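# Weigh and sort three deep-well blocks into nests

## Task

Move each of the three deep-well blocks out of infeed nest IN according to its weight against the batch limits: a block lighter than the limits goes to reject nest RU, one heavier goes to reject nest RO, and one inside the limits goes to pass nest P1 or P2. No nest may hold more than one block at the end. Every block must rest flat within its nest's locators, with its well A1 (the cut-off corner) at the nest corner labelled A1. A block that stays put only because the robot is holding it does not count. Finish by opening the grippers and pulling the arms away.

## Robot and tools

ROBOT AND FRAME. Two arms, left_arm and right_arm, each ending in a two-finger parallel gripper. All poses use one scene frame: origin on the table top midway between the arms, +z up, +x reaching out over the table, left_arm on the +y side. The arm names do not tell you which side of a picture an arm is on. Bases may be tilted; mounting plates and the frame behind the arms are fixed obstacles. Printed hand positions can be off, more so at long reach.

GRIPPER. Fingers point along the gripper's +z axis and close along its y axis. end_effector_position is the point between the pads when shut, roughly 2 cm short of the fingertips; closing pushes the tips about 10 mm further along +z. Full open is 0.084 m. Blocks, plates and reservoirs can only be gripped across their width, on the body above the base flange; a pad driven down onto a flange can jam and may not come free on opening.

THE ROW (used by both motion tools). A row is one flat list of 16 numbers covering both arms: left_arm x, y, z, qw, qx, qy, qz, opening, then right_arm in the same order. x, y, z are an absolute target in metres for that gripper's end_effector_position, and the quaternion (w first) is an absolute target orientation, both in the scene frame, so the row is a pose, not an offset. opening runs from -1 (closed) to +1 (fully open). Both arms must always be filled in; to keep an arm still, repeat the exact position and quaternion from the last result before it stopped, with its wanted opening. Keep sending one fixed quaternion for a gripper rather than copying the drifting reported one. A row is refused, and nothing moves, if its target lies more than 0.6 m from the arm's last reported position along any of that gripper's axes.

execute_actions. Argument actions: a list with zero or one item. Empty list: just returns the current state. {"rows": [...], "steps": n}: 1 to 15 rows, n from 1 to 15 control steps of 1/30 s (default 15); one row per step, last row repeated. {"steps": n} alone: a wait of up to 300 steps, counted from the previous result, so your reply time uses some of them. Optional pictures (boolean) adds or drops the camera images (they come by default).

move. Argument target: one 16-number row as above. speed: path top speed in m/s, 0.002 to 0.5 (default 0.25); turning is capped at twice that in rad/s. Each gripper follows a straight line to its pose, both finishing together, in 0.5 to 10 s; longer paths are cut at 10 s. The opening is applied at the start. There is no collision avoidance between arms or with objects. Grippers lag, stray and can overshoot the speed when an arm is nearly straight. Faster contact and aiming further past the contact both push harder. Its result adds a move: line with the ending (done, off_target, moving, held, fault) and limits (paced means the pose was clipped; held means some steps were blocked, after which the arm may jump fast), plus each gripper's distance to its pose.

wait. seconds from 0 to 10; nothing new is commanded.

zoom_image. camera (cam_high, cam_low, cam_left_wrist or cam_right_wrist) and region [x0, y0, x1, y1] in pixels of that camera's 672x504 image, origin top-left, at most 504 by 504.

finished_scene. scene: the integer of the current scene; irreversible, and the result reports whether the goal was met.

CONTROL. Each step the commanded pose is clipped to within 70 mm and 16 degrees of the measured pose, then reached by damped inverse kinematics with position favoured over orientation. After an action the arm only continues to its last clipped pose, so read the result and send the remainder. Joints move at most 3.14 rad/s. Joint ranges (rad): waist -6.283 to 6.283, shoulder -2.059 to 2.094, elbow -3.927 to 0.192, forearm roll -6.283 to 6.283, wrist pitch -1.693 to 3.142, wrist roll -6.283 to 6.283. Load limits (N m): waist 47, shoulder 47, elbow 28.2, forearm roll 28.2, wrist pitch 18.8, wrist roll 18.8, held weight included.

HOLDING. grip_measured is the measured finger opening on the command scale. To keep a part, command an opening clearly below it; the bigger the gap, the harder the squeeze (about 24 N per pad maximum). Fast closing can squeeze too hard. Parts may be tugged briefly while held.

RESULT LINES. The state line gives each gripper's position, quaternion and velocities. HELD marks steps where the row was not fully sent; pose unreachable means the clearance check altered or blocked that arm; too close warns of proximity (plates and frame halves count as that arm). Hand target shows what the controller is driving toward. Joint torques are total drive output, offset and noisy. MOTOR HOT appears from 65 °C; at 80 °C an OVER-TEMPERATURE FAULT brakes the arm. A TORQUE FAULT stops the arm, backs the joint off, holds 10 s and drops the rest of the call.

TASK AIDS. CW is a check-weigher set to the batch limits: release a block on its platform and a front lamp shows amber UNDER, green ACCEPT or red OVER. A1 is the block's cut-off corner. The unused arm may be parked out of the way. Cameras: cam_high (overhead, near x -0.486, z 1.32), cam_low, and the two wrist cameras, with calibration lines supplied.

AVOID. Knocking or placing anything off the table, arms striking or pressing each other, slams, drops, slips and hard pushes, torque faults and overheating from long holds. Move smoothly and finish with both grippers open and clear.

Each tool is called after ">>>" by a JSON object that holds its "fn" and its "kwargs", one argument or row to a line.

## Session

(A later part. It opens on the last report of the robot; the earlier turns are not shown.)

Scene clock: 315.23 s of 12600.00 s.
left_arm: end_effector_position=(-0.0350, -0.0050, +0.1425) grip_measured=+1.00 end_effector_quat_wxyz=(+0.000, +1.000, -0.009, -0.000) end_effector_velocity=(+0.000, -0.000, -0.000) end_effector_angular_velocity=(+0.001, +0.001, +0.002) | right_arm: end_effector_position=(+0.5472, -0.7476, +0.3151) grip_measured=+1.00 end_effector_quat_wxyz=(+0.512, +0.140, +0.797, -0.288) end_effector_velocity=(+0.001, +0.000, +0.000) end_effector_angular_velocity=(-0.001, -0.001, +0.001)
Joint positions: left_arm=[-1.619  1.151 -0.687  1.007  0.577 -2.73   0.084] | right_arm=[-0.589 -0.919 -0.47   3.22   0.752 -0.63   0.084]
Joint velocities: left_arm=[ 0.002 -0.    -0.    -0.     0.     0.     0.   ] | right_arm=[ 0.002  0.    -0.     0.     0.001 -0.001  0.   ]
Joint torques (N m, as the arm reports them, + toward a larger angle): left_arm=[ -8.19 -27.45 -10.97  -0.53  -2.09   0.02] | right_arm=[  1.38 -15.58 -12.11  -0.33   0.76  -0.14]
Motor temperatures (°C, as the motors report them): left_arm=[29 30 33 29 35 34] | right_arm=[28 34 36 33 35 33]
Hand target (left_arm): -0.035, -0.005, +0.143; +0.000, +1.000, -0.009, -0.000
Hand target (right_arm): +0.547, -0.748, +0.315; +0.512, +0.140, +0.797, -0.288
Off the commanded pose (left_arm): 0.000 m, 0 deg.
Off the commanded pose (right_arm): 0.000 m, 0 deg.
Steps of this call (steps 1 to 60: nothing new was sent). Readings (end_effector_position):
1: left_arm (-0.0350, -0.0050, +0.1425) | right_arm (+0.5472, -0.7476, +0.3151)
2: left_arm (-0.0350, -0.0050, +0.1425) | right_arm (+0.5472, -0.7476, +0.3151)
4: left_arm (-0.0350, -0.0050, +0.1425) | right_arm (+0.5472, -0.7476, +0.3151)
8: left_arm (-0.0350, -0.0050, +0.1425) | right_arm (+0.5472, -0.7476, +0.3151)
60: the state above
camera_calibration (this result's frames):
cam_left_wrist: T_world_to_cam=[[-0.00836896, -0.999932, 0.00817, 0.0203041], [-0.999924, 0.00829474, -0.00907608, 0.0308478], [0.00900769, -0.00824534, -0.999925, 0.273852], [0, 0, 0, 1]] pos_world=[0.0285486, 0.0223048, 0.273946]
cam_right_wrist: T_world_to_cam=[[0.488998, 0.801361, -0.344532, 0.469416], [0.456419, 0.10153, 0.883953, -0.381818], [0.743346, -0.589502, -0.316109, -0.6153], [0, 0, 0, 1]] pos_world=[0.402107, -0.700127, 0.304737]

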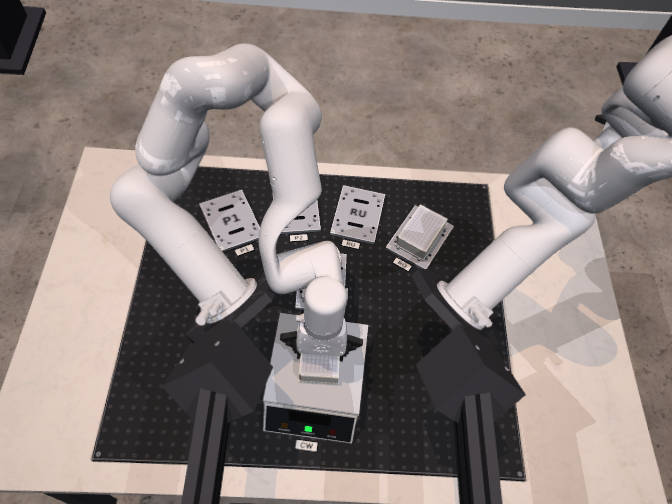

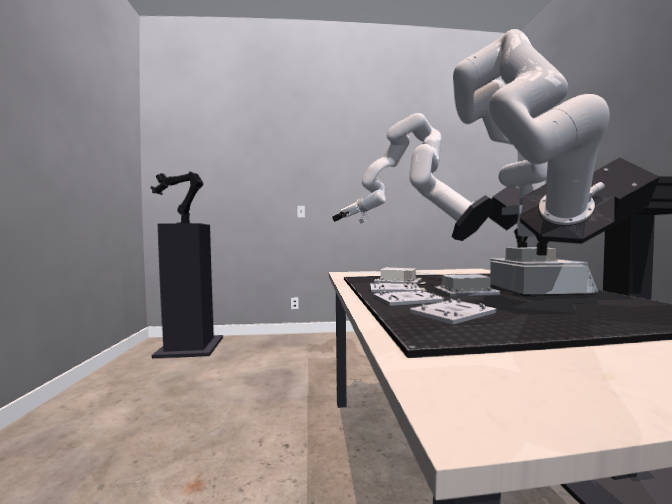

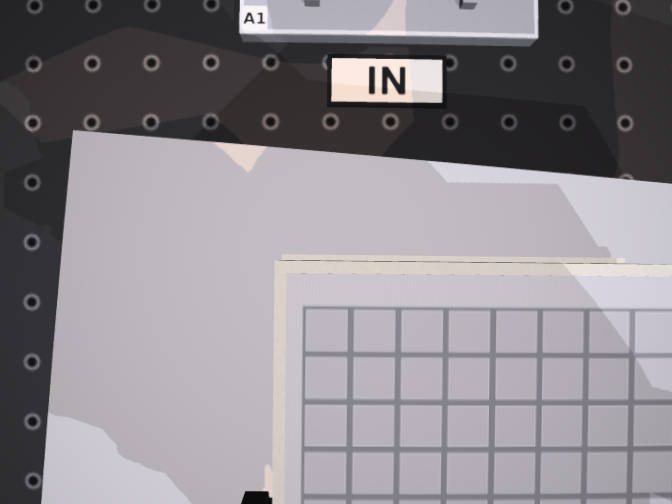

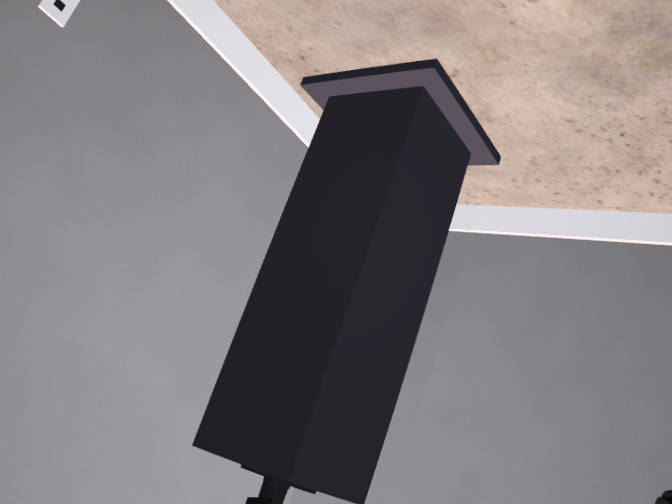

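>>> {"fn": "move", "kwargs": {
  "target": [-0.035,-0.005,0.1425,0,1,-0.009,0,-0.2,0.5472,-0.7476,0.3151,0.512,0.140,0.797,-0.288,1],
  "speed": 0.01
}}

>>> {"fn": "move", "kwargs": {
  "target": [-0.035,-0.005,0.165,0,1,-0.009,0,-0.2,0.5472,-0.7476,0.3151,0.512,0.140,0.797,-0.288,1],
  "speed": 0.05
}}

>>> {"fn": "move", "kwargs": {
  "target": [0.2,0.03,0.165,0,1,0.03,0,-0.2,0.5472,-0.7476,0.3151,0.512,0.140,0.797,-0.288,1],
  "speed": 0.15
}}

>>> {"fn": "move", "kwargs": {
  "target": [0.4265,0.0818,0.0945,0,0.9975,0.0706,0,-0.2,0.5472,-0.7476,0.3151,0.512,0.140,0.797,-0.288,1],
  "speed": 0.15
}}

>>> {"fn": "execute_actions", "kwargs": {
  "actions": [
    {"rows":[[0.4265,0.0818,0.0945,0,0.9975,0.0706,0,-0.2,0.5472,-0.7476,0.3151,0.512,0.140,0.797,-0.288,1]],"steps":15}
  ]
}}

Scene clock: 344.43 s of 12600.00 s.
left_arm: end_effector_position=(-0.0350, -0.0051, +0.1425) grip_measured=+0.96 end_effector_quat_wxyz=(+0.000, +1.000, -0.009, -0.000) end_effector_velocity=(+0.001, +0.001, -0.000) end_effector_angular_velocity=(+0.001, -0.003, -0.000) | right_arm: end_effector_position=(+0.5472, -0.7476, +0.3151) grip_measured=+1.00 end_effector_quat_wxyz=(+0.512, +0.140, +0.797, -0.288) end_effector_velocity=(-0.000, -0.000, +0.000) end_effector_angular_velocity=(-0.000, -0.000, -0.001)
Joint positions: left_arm=[-1.619  1.151 -0.688  1.007  0.577 -2.73   0.083] | right_arm=[-0.589 -0.919 -0.47   3.22   0.752 -0.63   0.084]
Joint velocities: left_arm=[-0.001  0.     0.     0.     0.003 -0.001  0.   ] | right_arm=[-0.001 -0.     0.    -0.     0.     0.001 -0.   ]
Joint torques (N m, as the arm reports them, + toward a larger angle): left_arm=[ -8.41 -26.57 -10.46  -0.43  -1.94   0.03] | right_arm=[  0.98 -15.61 -12.42  -0.47   0.86  -0.17]
Motor temperatures (°C, as the motors report them): left_arm=[28 30 34 29 35 34] | right_arm=[28 34 36 33 35 33]
Hand target (left_arm): -0.035, -0.005, +0.143; +0.000, +1.000, -0.009, -0.000
Hand target (right_arm): +0.547, -0.748, +0.315; +0.512, +0.140, +0.797, -0.288
Off the commanded pose (left_arm): 0.000 m, 0 deg.
Off the commanded pose (right_arm): 0.000 m, 0 deg.
After step 90, 25.50 s passed at rest.
move: done
camera_calibration (this result's frames):
cam_left_wrist: T_world_to_cam=[[-0.00829616, -0.999931, 0.00833373, 0.0202012], [-0.999926, 0.00822103, -0.00900962, 0.0308315], [0.00894048, -0.00840785, -0.999925, 0.273893], [0, 0, 0, 1]] pos_world=[0.028548, 0.0222492, 0.273982]
cam_right_wrist: T_world_to_cam=[[0.488998, 0.801361, -0.344532, 0.469416], [0.456419, 0.10153, 0.883953, -0.381818], [0.743346, -0.589502, -0.316109, -0.6153], [0, 0, 0, 1]] pos_world=[0.402107, -0.700127, 0.304737]

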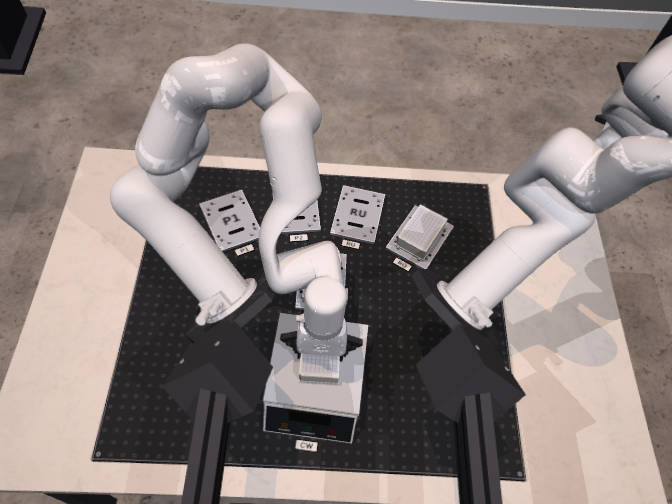

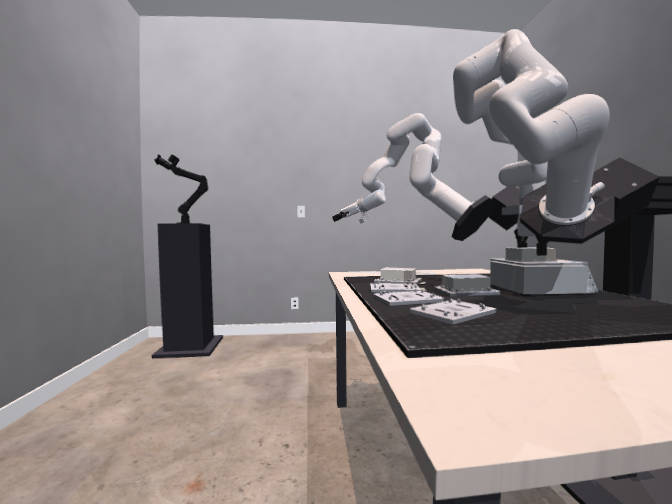

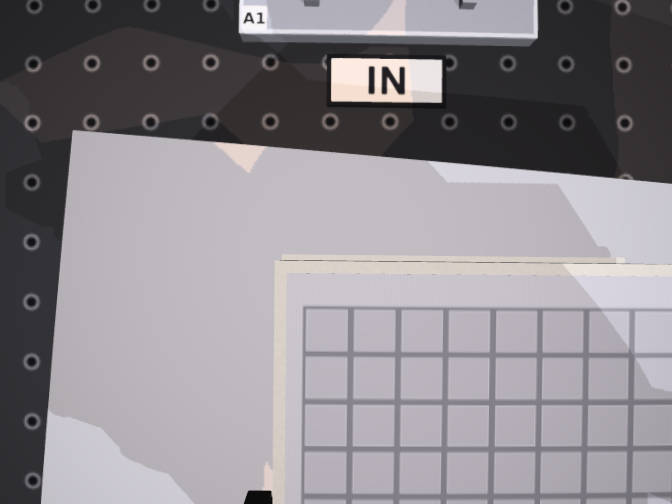

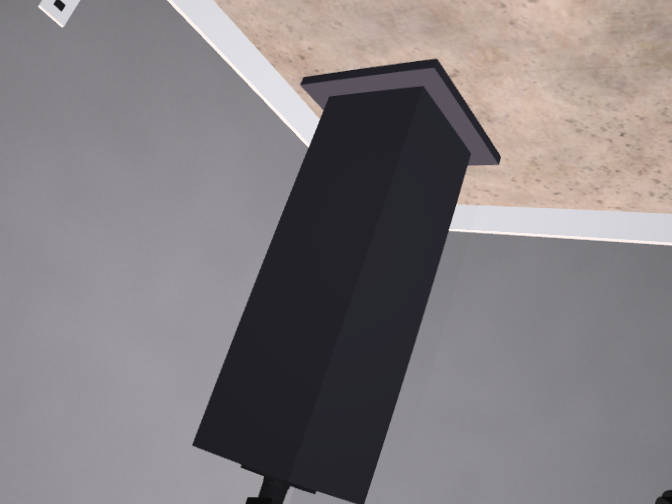

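Scene clock: 345.33 s of 12600.00 s.
left_arm: end_effector_position=(-0.0350, -0.0049, +0.1647) grip_measured=+0.96 end_effector_quat_wxyz=(+0.000, +1.000, -0.009, +0.000) end_effector_velocity=(-0.000, +0.000, +0.002) end_effector_angular_velocity=(+0.003, -0.001, +0.000) | right_arm: end_effector_position=(+0.5472, -0.7476, +0.3151) grip_measured=+1.00 end_effector_quat_wxyz=(+0.512, +0.140, +0.797, -0.288) end_effector_velocity=(-0.001, -0.001, -0.000) end_effector_angular_velocity=(-0.001, +0.001, -0.004)
Joint positions: left_arm=[-1.689  1.082 -0.66   0.865  0.579 -2.636  0.083] | right_arm=[-0.589 -0.919 -0.47   3.22   0.752 -0.63   0.084]
Joint velocities: left_arm=[-0.01  -0.006  0.001 -0.023  0.003  0.015  0.   ] | right_arm=[-0.002 -0.     0.     0.002  0.001 -0.    -0.   ]
Joint torques (N m, as the arm reports them, + toward a larger angle): left_arm=[ -7.87 -27.7  -13.03  -0.73  -2.27   0.27] | right_arm=[  1.69 -16.1  -12.28  -0.51   1.06  -0.2 ]
Motor temperatures (°C, as the motors report them): left_arm=[28 30 34 29 35 34] | right_arm=[28 34 36 33 35 33]
Hand target (left_arm): -0.035, -0.005, +0.165; -0.000, +1.000, -0.009, +0.000
Hand target (right_arm): +0.547, -0.748, +0.315; +0.512, +0.140, +0.797, -0.288
Off the commanded pose (left_arm): 0.000 m, 0 deg.
Off the commanded pose (right_arm): 0.000 m, 0 deg.
move: done
camera_calibration (this result's frames):
cam_left_wrist: T_world_to_cam=[[-0.00828975, -0.999932, 0.00822939, 0.020185], [-0.999925, 0.00821472, -0.00910965, 0.0310734], [0.00904142, -0.00830429, -0.999925, 0.296002], [0, 0, 0, 1]] pos_world=[0.0285622, 0.0223865, 0.296097]
cam_right_wrist: T_world_to_cam=[[0.488998, 0.801361, -0.344532, 0.469416], [0.456419, 0.10153, 0.883953, -0.381818], [0.743345, -0.589502, -0.316108, -0.615301], [0, 0, 0, 1]] pos_world=[0.402107, -0.700127, 0.304737]

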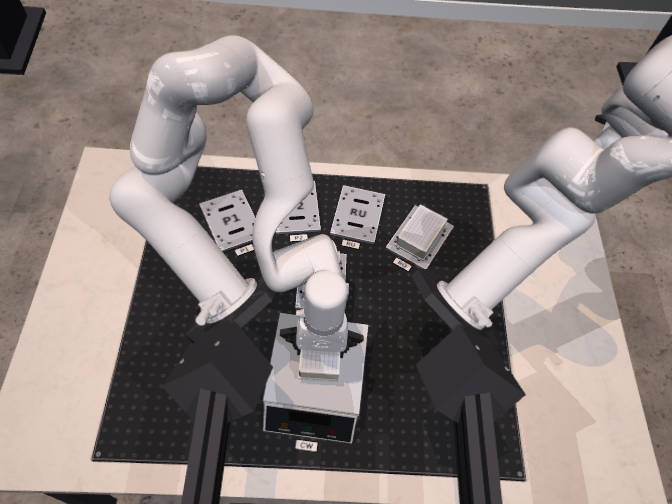

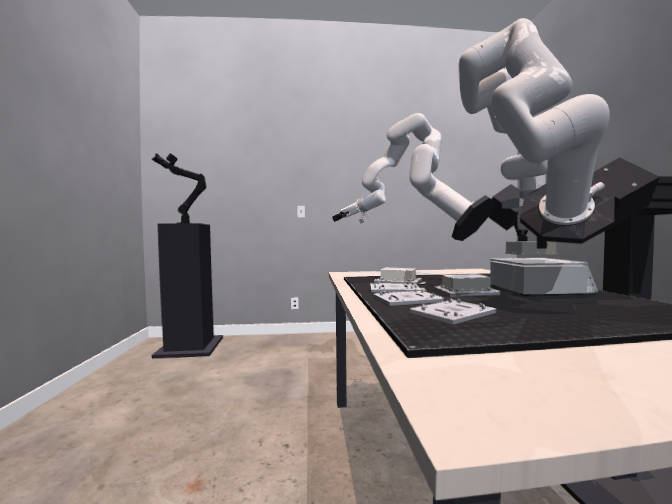

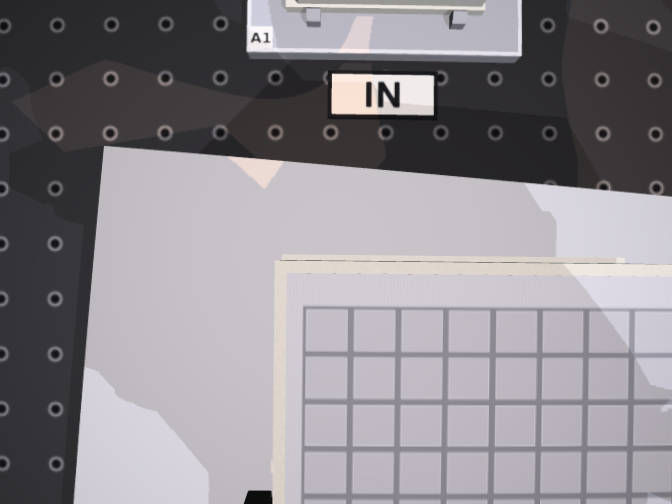

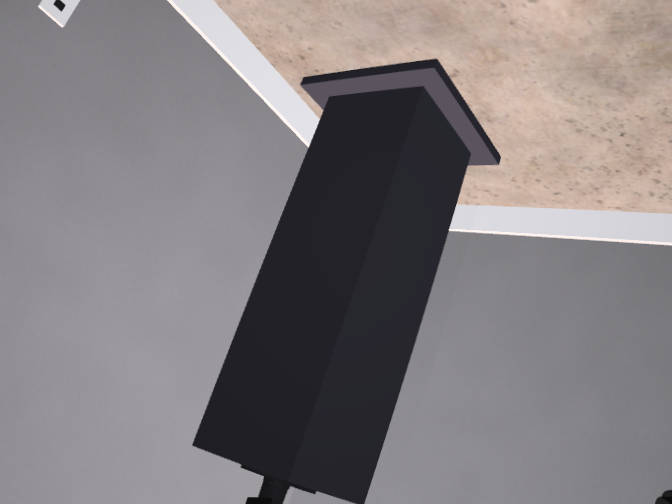

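Scene clock: 347.50 s of 12600.00 s.
left_arm: end_effector_position=(+0.1991, +0.0293, +0.1656) grip_measured=+0.96 end_effector_quat_wxyz=(+0.000, +1.000, +0.030, -0.000) end_effector_velocity=(+0.002, -0.001, +0.001) end_effector_angular_velocity=(-0.003, +0.002, -0.000) | right_arm: end_effector_position=(+0.5472, -0.7476, +0.3151) grip_measured=+1.00 end_effector_quat_wxyz=(+0.512, +0.140, +0.797, -0.288) end_effector_velocity=(-0.000, -0.000, -0.000) end_effector_angular_velocity=(+0.001, -0.000, -0.001)
Joint positions: left_arm=[-0.939  0.481 -0.465  1.321  0.899 -2.325  0.083] | right_arm=[-0.589 -0.919 -0.47   3.22   0.752 -0.63   0.084]
Joint velocities: left_arm=[ 0.005 -0.006 -0.002 -0.001 -0.002  0.01  -0.   ] | right_arm=[-0.     0.    -0.     0.001 -0.     0.001  0.   ]
Joint torques (N m, as the arm reports them, + toward a larger angle): left_arm=[-13.12 -17.05  -7.8   -0.42  -2.24   0.24] | right_arm=[  1.22 -14.92 -12.11  -0.56   0.61  -0.01]
Motor temperatures (°C, as the motors report them): left_arm=[28 30 34 29 35 34] | right_arm=[28 34 36 33 35 33]
Hand target (left_arm): +0.200, +0.029, +0.166; +0.000, +1.000, +0.030, -0.000
Hand target (right_arm): +0.547, -0.748, +0.315; +0.512, +0.140, +0.797, -0.288
Off the commanded pose (left_arm): 0.001 m, 0 deg.
Off the commanded pose (right_arm): 0.000 m, 0 deg.
move: done
camera_calibration (this result's frames):
cam_left_wrist: T_world_to_cam=[[0.0689061, -0.997588, 0.00832383, 0.040841], [-0.99758, -0.0689785, -0.00874532, 0.266635], [0.0092984, -0.00770108, -0.999927, 0.295033], [0, 0, 0, 1]] pos_world=[0.260432, 0.0614066, 0.297003]
cam_right_wrist: T_world_to_cam=[[0.488998, 0.801361, -0.344532, 0.469416], [0.456419, 0.10153, 0.883953, -0.381818], [0.743346, -0.589502, -0.316109, -0.615301], [0, 0, 0, 1]] pos_world=[0.402107, -0.700127, 0.304737]

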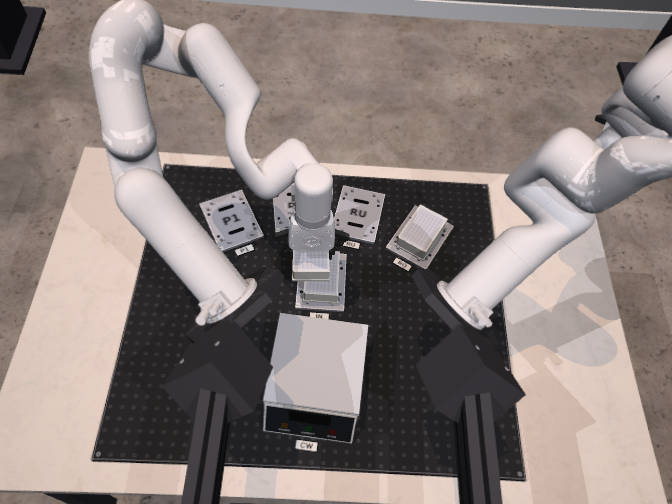

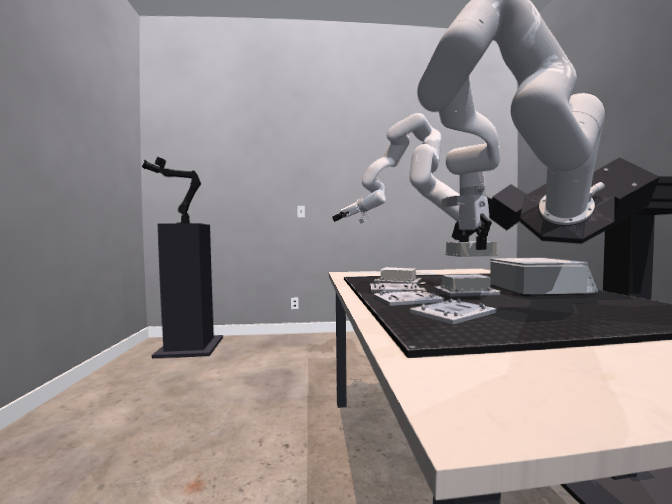

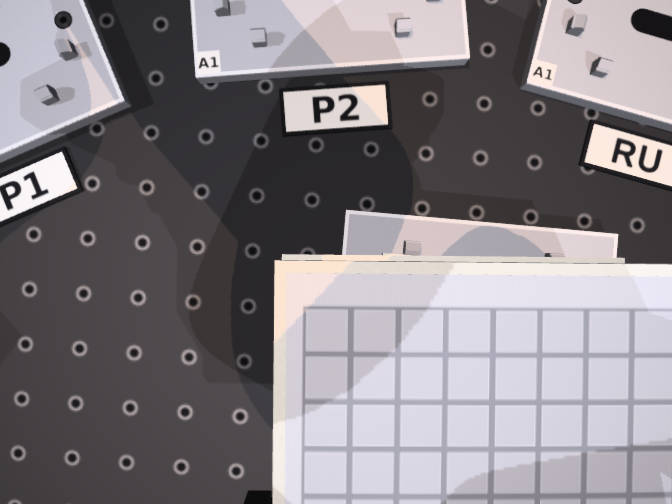

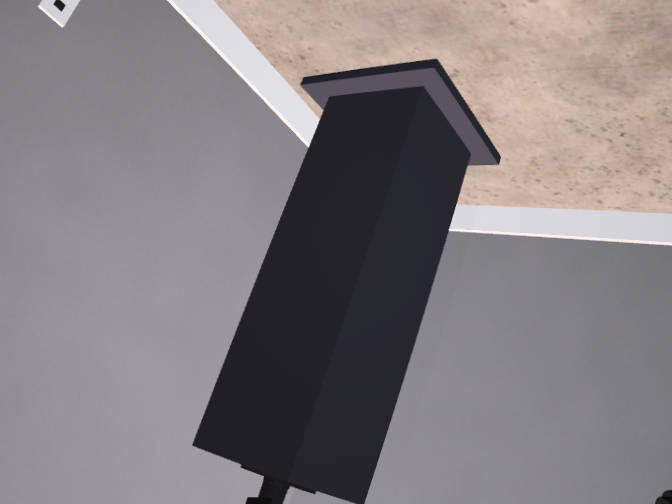

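Scene clock: 349.70 s of 12600.00 s.
left_arm: end_effector_position=(+0.4260, +0.0809, +0.0950) grip_measured=+0.96 end_effector_quat_wxyz=(-0.000, +0.998, +0.070, -0.000) end_effector_velocity=(+0.003, +0.000, -0.001) end_effector_angular_velocity=(-0.001, +0.002, +0.004) | right_arm: end_effector_position=(+0.5472, -0.7476, +0.3151) grip_measured=+1.00 end_effector_quat_wxyz=(+0.512, +0.140, +0.797, -0.288) end_effector_velocity=(+0.000, +0.000, -0.000) end_effector_angular_velocity=(-0.000, +0.001, +0.001)
Joint positions: left_arm=[-0.406  0.332 -0.768  1.476  0.864 -1.821  0.083] | right_arm=[-0.589 -0.919 -0.47   3.22   0.752 -0.63   0.084]
Joint velocities: left_arm=[ 0.006  0.003 -0.009 -0.002 -0.003  0.005  0.   ] | right_arm=[-0.     0.    -0.    -0.002 -0.001  0.     0.   ]
Joint torques (N m, as the arm reports them, + toward a larger angle): left_arm=[-16.31 -22.13  -5.45  -0.53  -2.26   0.08] | right_arm=[  1.07 -15.05 -12.23  -0.74   0.91  -0.23]
Motor temperatures (°C, as the motors report them): left_arm=[28 30 34 29 35 34] | right_arm=[28 34 36 33 35 33]
Hand target (left_arm): +0.426, +0.081, +0.095; -0.000, +0.998, +0.071, -0.000
Hand target (right_arm): +0.547, -0.748, +0.315; +0.512, +0.140, +0.797, -0.288
Off the commanded pose (left_arm): 0.001 m, 0 deg.
Off the commanded pose (right_arm): 0.000 m, 0 deg.
move: done
camera_calibration (this result's frames):
cam_left_wrist: T_world_to_cam=[[0.149863, -0.988676, 0.00780882, 0.0421118], [-0.988661, -0.149927, -0.00839784, 0.498619], [0.0094735, -0.00646175, -0.999934, 0.222529], [0, 0, 0, 1]] pos_world=[0.484546, 0.117829, 0.226372]
cam_right_wrist: T_world_to_cam=[[0.488998, 0.801361, -0.344532, 0.469416], [0.456419, 0.10153, 0.883953, -0.381818], [0.743346, -0.589502, -0.316109, -0.615301], [0, 0, 0, 1]] pos_world=[0.402107, -0.700127, 0.304737]

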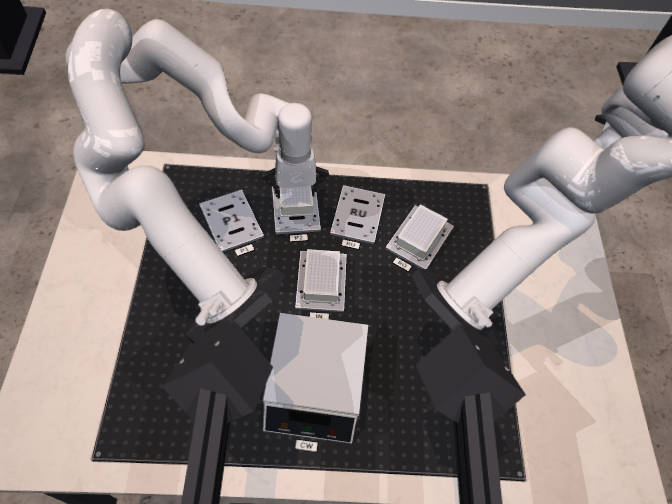

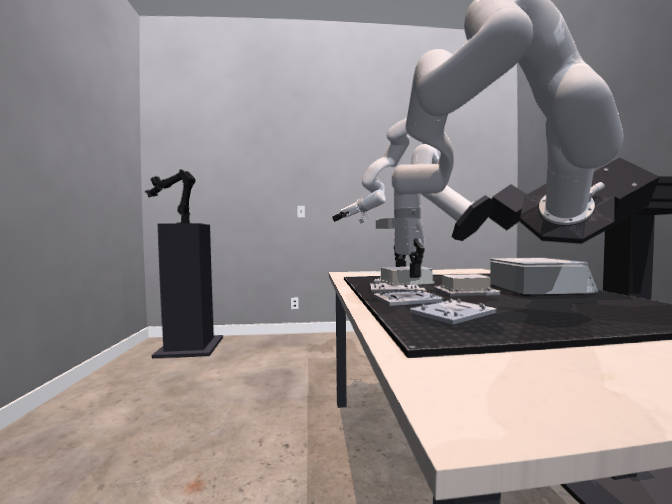

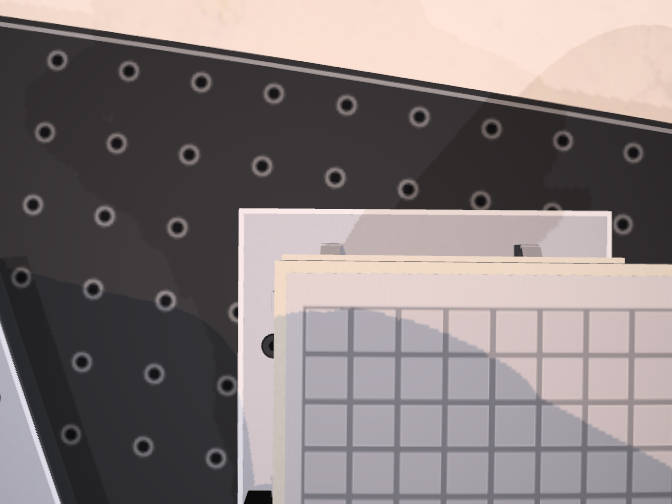

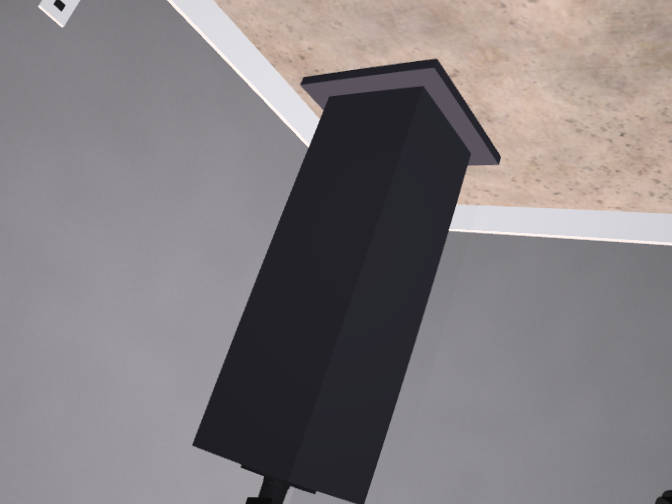

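Scene clock: 350.20 s of 12600.00 s.
left_arm: end_effector_position=(+0.4265, +0.0818, +0.0945) grip_measured=+0.96 end_effector_quat_wxyz=(+0.000, +0.998, +0.071, -0.000) end_effector_velocity=(+0.000, +0.000, +0.000) end_effector_angular_velocity=(+0.001, -0.001, -0.000) | right_arm: end_effector_position=(+0.5472, -0.7476, +0.3151) grip_measured=+1.00 end_effector_quat_wxyz=(+0.512, +0.140, +0.797, -0.288) end_effector_velocity=(-0.000, -0.000, -0.000) end_effector_angular_velocity=(-0.001, +0.001, +0.000)
Joint positions: left_arm=[-0.403  0.33  -0.767  1.479  0.863 -1.821  0.083] | right_arm=[-0.589 -0.919 -0.47   3.22   0.752 -0.63   0.084]
Joint velocities: left_arm=[-0.001 -0.     0.     0.001  0.002 -0.001 -0.   ] | right_arm=[-0.001 -0.     0.    -0.001 -0.    -0.    -0.   ]
Joint torques (N m, as the arm reports them, + toward a larger angle): left_arm=[-15.49 -22.53  -5.29  -0.44  -2.17  -0.03] | right_arm=[  1.37 -15.95 -12.42  -0.65   0.84   0.  ]
Motor temperatures (°C, as the motors report them): left_arm=[28 30 34 29 35 34] | right_arm=[28 34 36 33 35 33]
Hand target (left_arm): +0.427, +0.082, +0.095; -0.000, +0.998, +0.071, -0.000
Hand target (right_arm): +0.547, -0.748, +0.315; +0.512, +0.140, +0.797, -0.288
Off the commanded pose (left_arm): 0.000 m, 0 deg.
Off the commanded pose (right_arm): 0.000 m, 0 deg.
Steps of this call (steps 1 to 15: all 15 steps of this action). Readings (end_effector_position):
1: left_arm (+0.4261, +0.0809, +0.0949) | right_arm (+0.5472, -0.7476, +0.3151)
2: left_arm (+0.4262, +0.0809, +0.0949) | right_arm (+0.5472, -0.7476, +0.3151)
4: left_arm (+0.4263, +0.0812, +0.0948) | right_arm (+0.5472, -0.7476, +0.3151)
8: left_arm (+0.4264, +0.0816, +0.0946) | right_arm (+0.5472, -0.7476, +0.3151)
15: the state above
camera_calibration (this result's frames):
cam_left_wrist: T_world_to_cam=[[0.150345, -0.9886, 0.00816882, 0.0427096], [-0.988581, -0.150417, -0.00905844, 0.499286], [0.0101839, -0.00671365, -0.999926, 0.221798], [0, 0, 0, 1]] pos_world=[0.484905, 0.118813, 0.225955]
cam_right_wrist: T_world_to_cam=[[0.488998, 0.801361, -0.344532, 0.469416], [0.456419, 0.10153, 0.883953, -0.381818], [0.743346, -0.589502, -0.316109, -0.615301], [0, 0, 0, 1]] pos_world=[0.402107, -0.700127, 0.304737]

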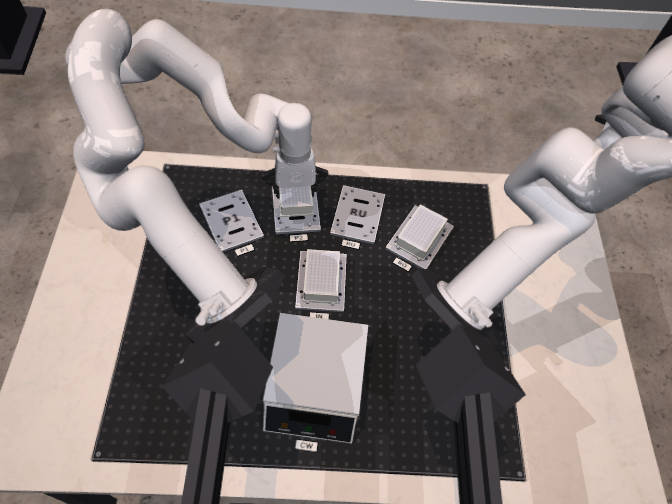

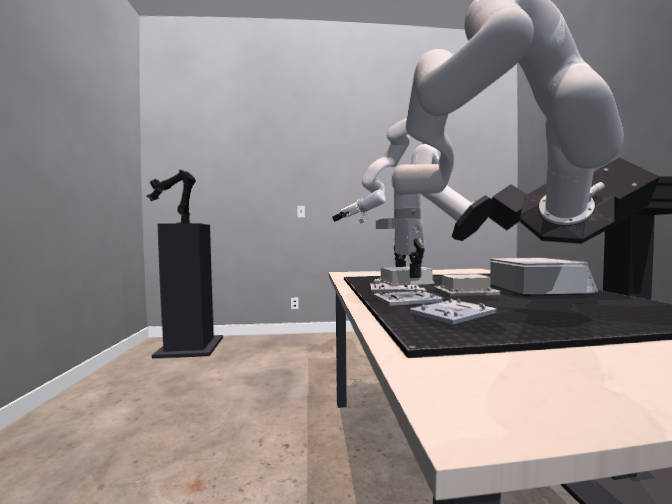

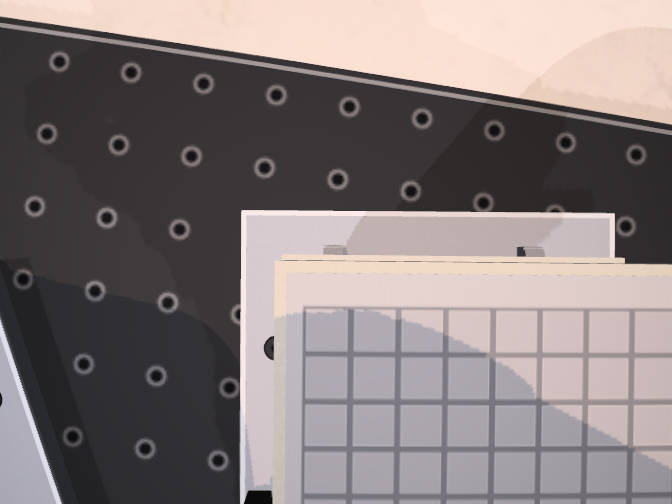

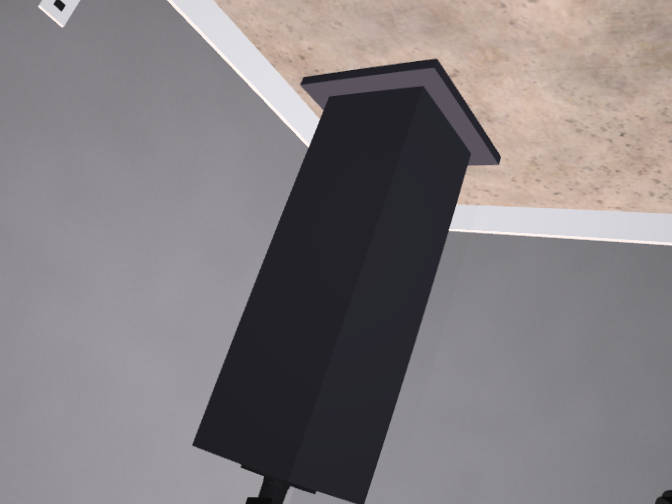

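>>> {"fn": "move", "kwargs": {
  "target": [0.4232,0.0805,0.064,0,0.9974,0.072,0,-0.2,0.5472,-0.7476,0.3151,0.512,0.140,0.797,-0.288,1],
  "speed": 0.03
}}

Scene clock: 357.87 s of 12600.00 s.
left_arm: end_effector_position=(+0.4232, +0.0804, +0.0643) grip_measured=+0.96 end_effector_quat_wxyz=(+0.000, +0.997, +0.072, -0.000) end_effector_velocity=(+0.001, -0.000, -0.002) end_effector_angular_velocity=(+0.000, -0.001, +0.002) | right_arm: end_effector_position=(+0.5472, -0.7476, +0.3151) grip_measured=+1.00 end_effector_quat_wxyz=(+0.512, +0.140, +0.797, -0.288) end_effector_velocity=(+0.000, -0.000, +0.000) end_effector_angular_velocity=(+0.000, -0.002, -0.001)
Joint positions: left_arm=[-0.343  0.407 -0.806  1.565  0.837 -1.873  0.083] | right_arm=[-0.589 -0.919 -0.47   3.22   0.752 -0.63   0.084]
Joint velocities: left_arm=[ 0.003  0.006 -0.004  0.006 -0.001 -0.005 -0.   ] | right_arm=[-0.    -0.     0.     0.     0.002  0.002 -0.   ]
Joint torques (N m, as the arm reports them, + toward a larger angle): left_arm=[-16.12 -22.98  -4.21  -0.45  -2.31   0.05] | right_arm=[  1.6  -15.46 -11.8   -0.42   0.61  -0.21]
Motor temperatures (°C, as the motors report them): left_arm=[28 30 33 29 35 34] | right_arm=[28 34 36 33 35 33]
Hand target (left_arm): +0.423, +0.080, +0.064; +0.000, +0.997, +0.072, -0.000
Hand target (right_arm): +0.547, -0.748, +0.315; +0.512, +0.140, +0.797, -0.288
Off the commanded pose (left_arm): 0.000 m, 0 deg.
Off the commanded pose (right_arm): 0.000 m, 0 deg.
After step 90, 3.27 s passed at rest.
move: done
camera_calibration (this result's frames):
cam_left_wrist: T_world_to_cam=[[0.153132, -0.98817, 0.00838225, 0.0408982], [-0.988154, -0.153206, -0.00897849, 0.495646], [0.0101565, -0.00690806, -0.999925, 0.191631], [0, 0, 0, 1]] pos_world=[0.481565, 0.117674, 0.195724]
cam_right_wrist: T_world_to_cam=[[0.488998, 0.801361, -0.344532, 0.469416], [0.456419, 0.10153, 0.883953, -0.381819], [0.743345, -0.589502, -0.316109, -0.6153], [0, 0, 0, 1]] pos_world=[0.402107, -0.700127, 0.304737]

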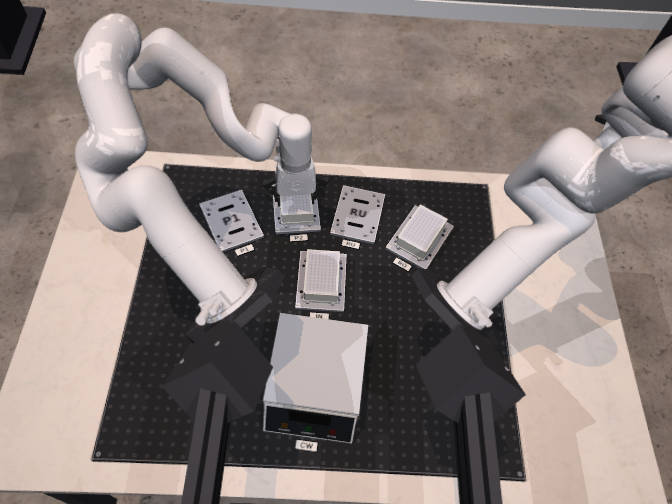

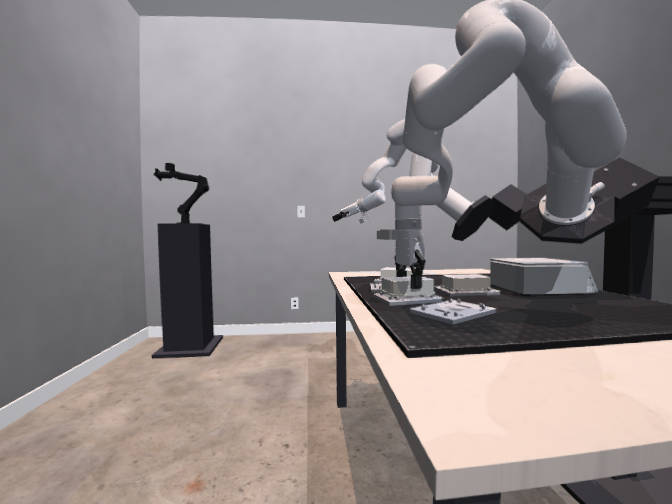

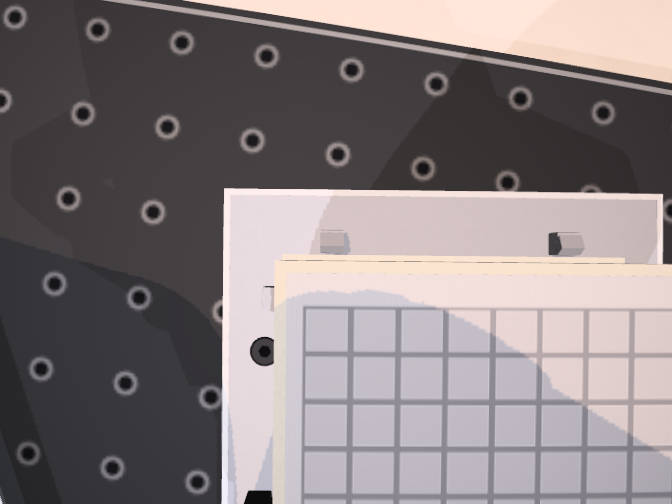

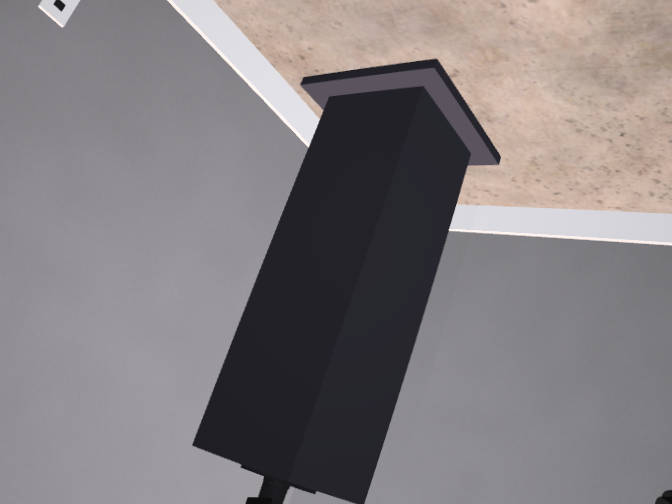

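>>> {"fn": "move", "kwargs": {
  "target": [0.4235,0.0804,0.0535,0,0.9974,0.072,0,-0.2,0.5472,-0.7476,0.3151,0.512,0.140,0.797,-0.288,1],
  "speed": 0.008
}}

Scene clock: 370.83 s of 12600.00 s.
left_arm: end_effector_position=(+0.4239, +0.0799, +0.0550) grip_measured=+0.96 end_effector_quat_wxyz=(+0.001, +0.997, +0.072, +0.001) end_effector_velocity=(+0.001, -0.001, -0.003) end_effector_angular_velocity=(-0.006, -0.000, +0.001) | right_arm: end_effector_position=(+0.5472, -0.7476, +0.3151) grip_measured=+1.00 end_effector_quat_wxyz=(+0.512, +0.140, +0.797, -0.288) end_effector_velocity=(-0.000, +0.000, -0.000) end_effector_angular_velocity=(+0.001, +0.000, +0.000)
Joint positions: left_arm=[-0.325  0.431 -0.823  1.592  0.829 -1.884  0.083] | right_arm=[-0.589 -0.919 -0.47   3.22   0.752 -0.63   0.084]
Joint velocities: left_arm=[ 0.007  0.008 -0.007  0.009 -0.008 -0.003  0.001] | right_arm=[ 0.    -0.    -0.    -0.    -0.001  0.     0.   ]
Joint torques (N m, as the arm reports them, + toward a larger angle): left_arm=[ -8.36 -13.83  -5.64   0.17  -1.44   0.1 ] | right_arm=[  1.49 -15.06 -11.95  -0.64   0.84  -0.27]
Motor temperatures (°C, as the motors report them): left_arm=[29 30 33 29 35 34] | right_arm=[28 34 36 33 35 33]
Hand target (left_arm): +0.423, +0.080, +0.054; +0.000, +0.997, +0.072, -0.000
Hand target (right_arm): +0.547, -0.748, +0.315; +0.512, +0.140, +0.797, -0.288
Off the commanded pose (left_arm): 0.002 m, 0 deg.
Off the commanded pose (right_arm): 0.000 m, 0 deg.
After step 90, 8.43 s passed at rest.
move: done
camera_calibration (this result's frames):
cam_left_wrist: T_world_to_cam=[[0.152596, -0.988241, 0.00975269, 0.0404922], [-0.988217, -0.152696, -0.010525, 0.496152], [0.0118904, -0.0080317, -0.999897, 0.181655], [0, 0, 0, 1]] pos_world=[0.481967, 0.117236, 0.186464]
cam_right_wrist: T_world_to_cam=[[0.488998, 0.801361, -0.344532, 0.469416], [0.45642, 0.101529, 0.883953, -0.381819], [0.743345, -0.589502, -0.316109, -0.6153], [0, 0, 0, 1]] pos_world=[0.402107, -0.700127, 0.304737]

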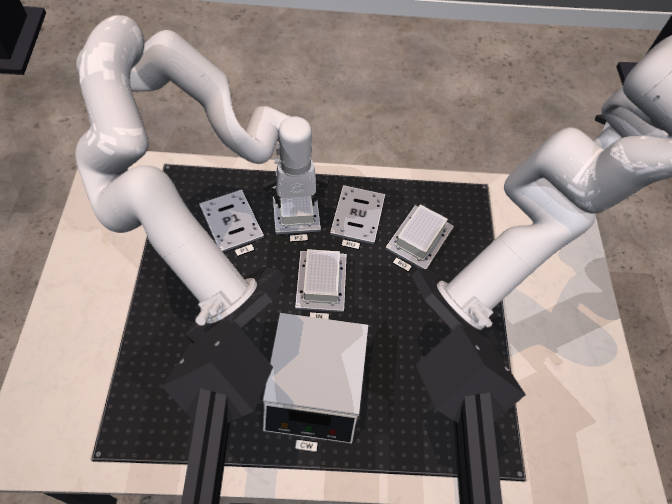

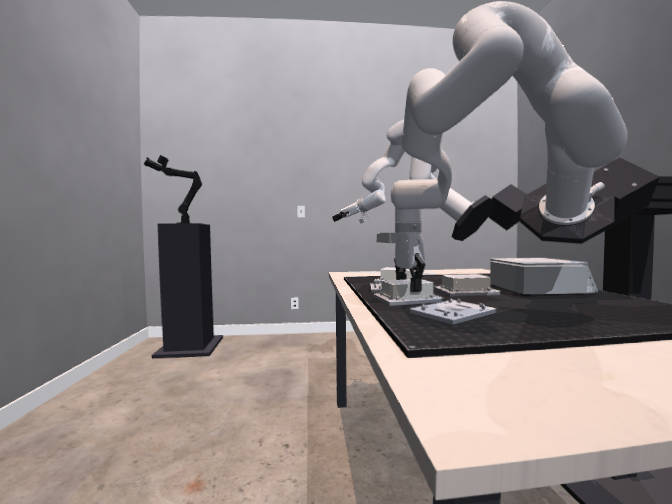

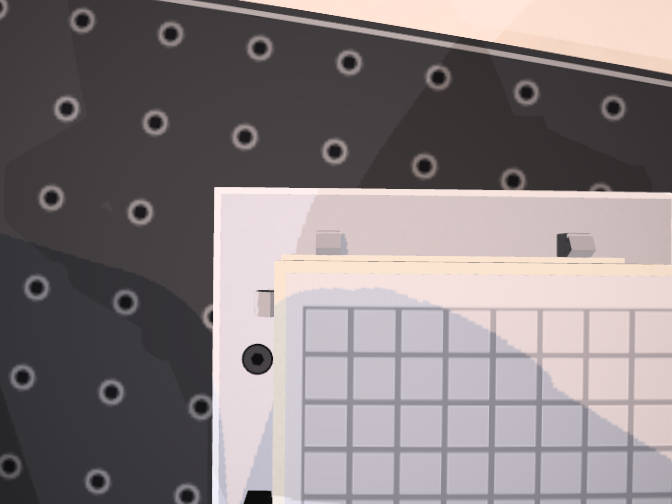

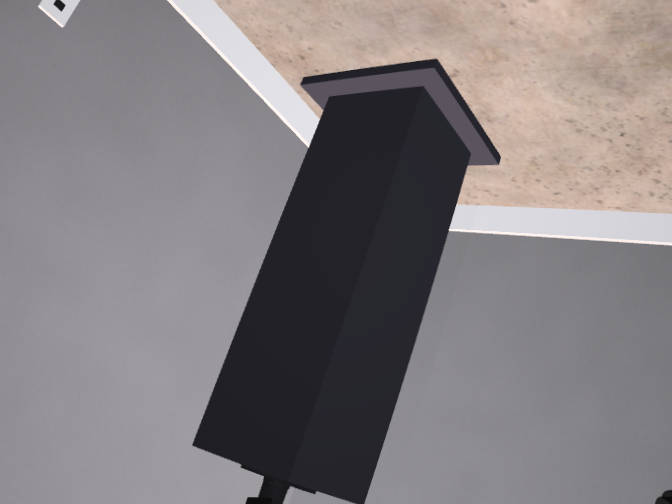

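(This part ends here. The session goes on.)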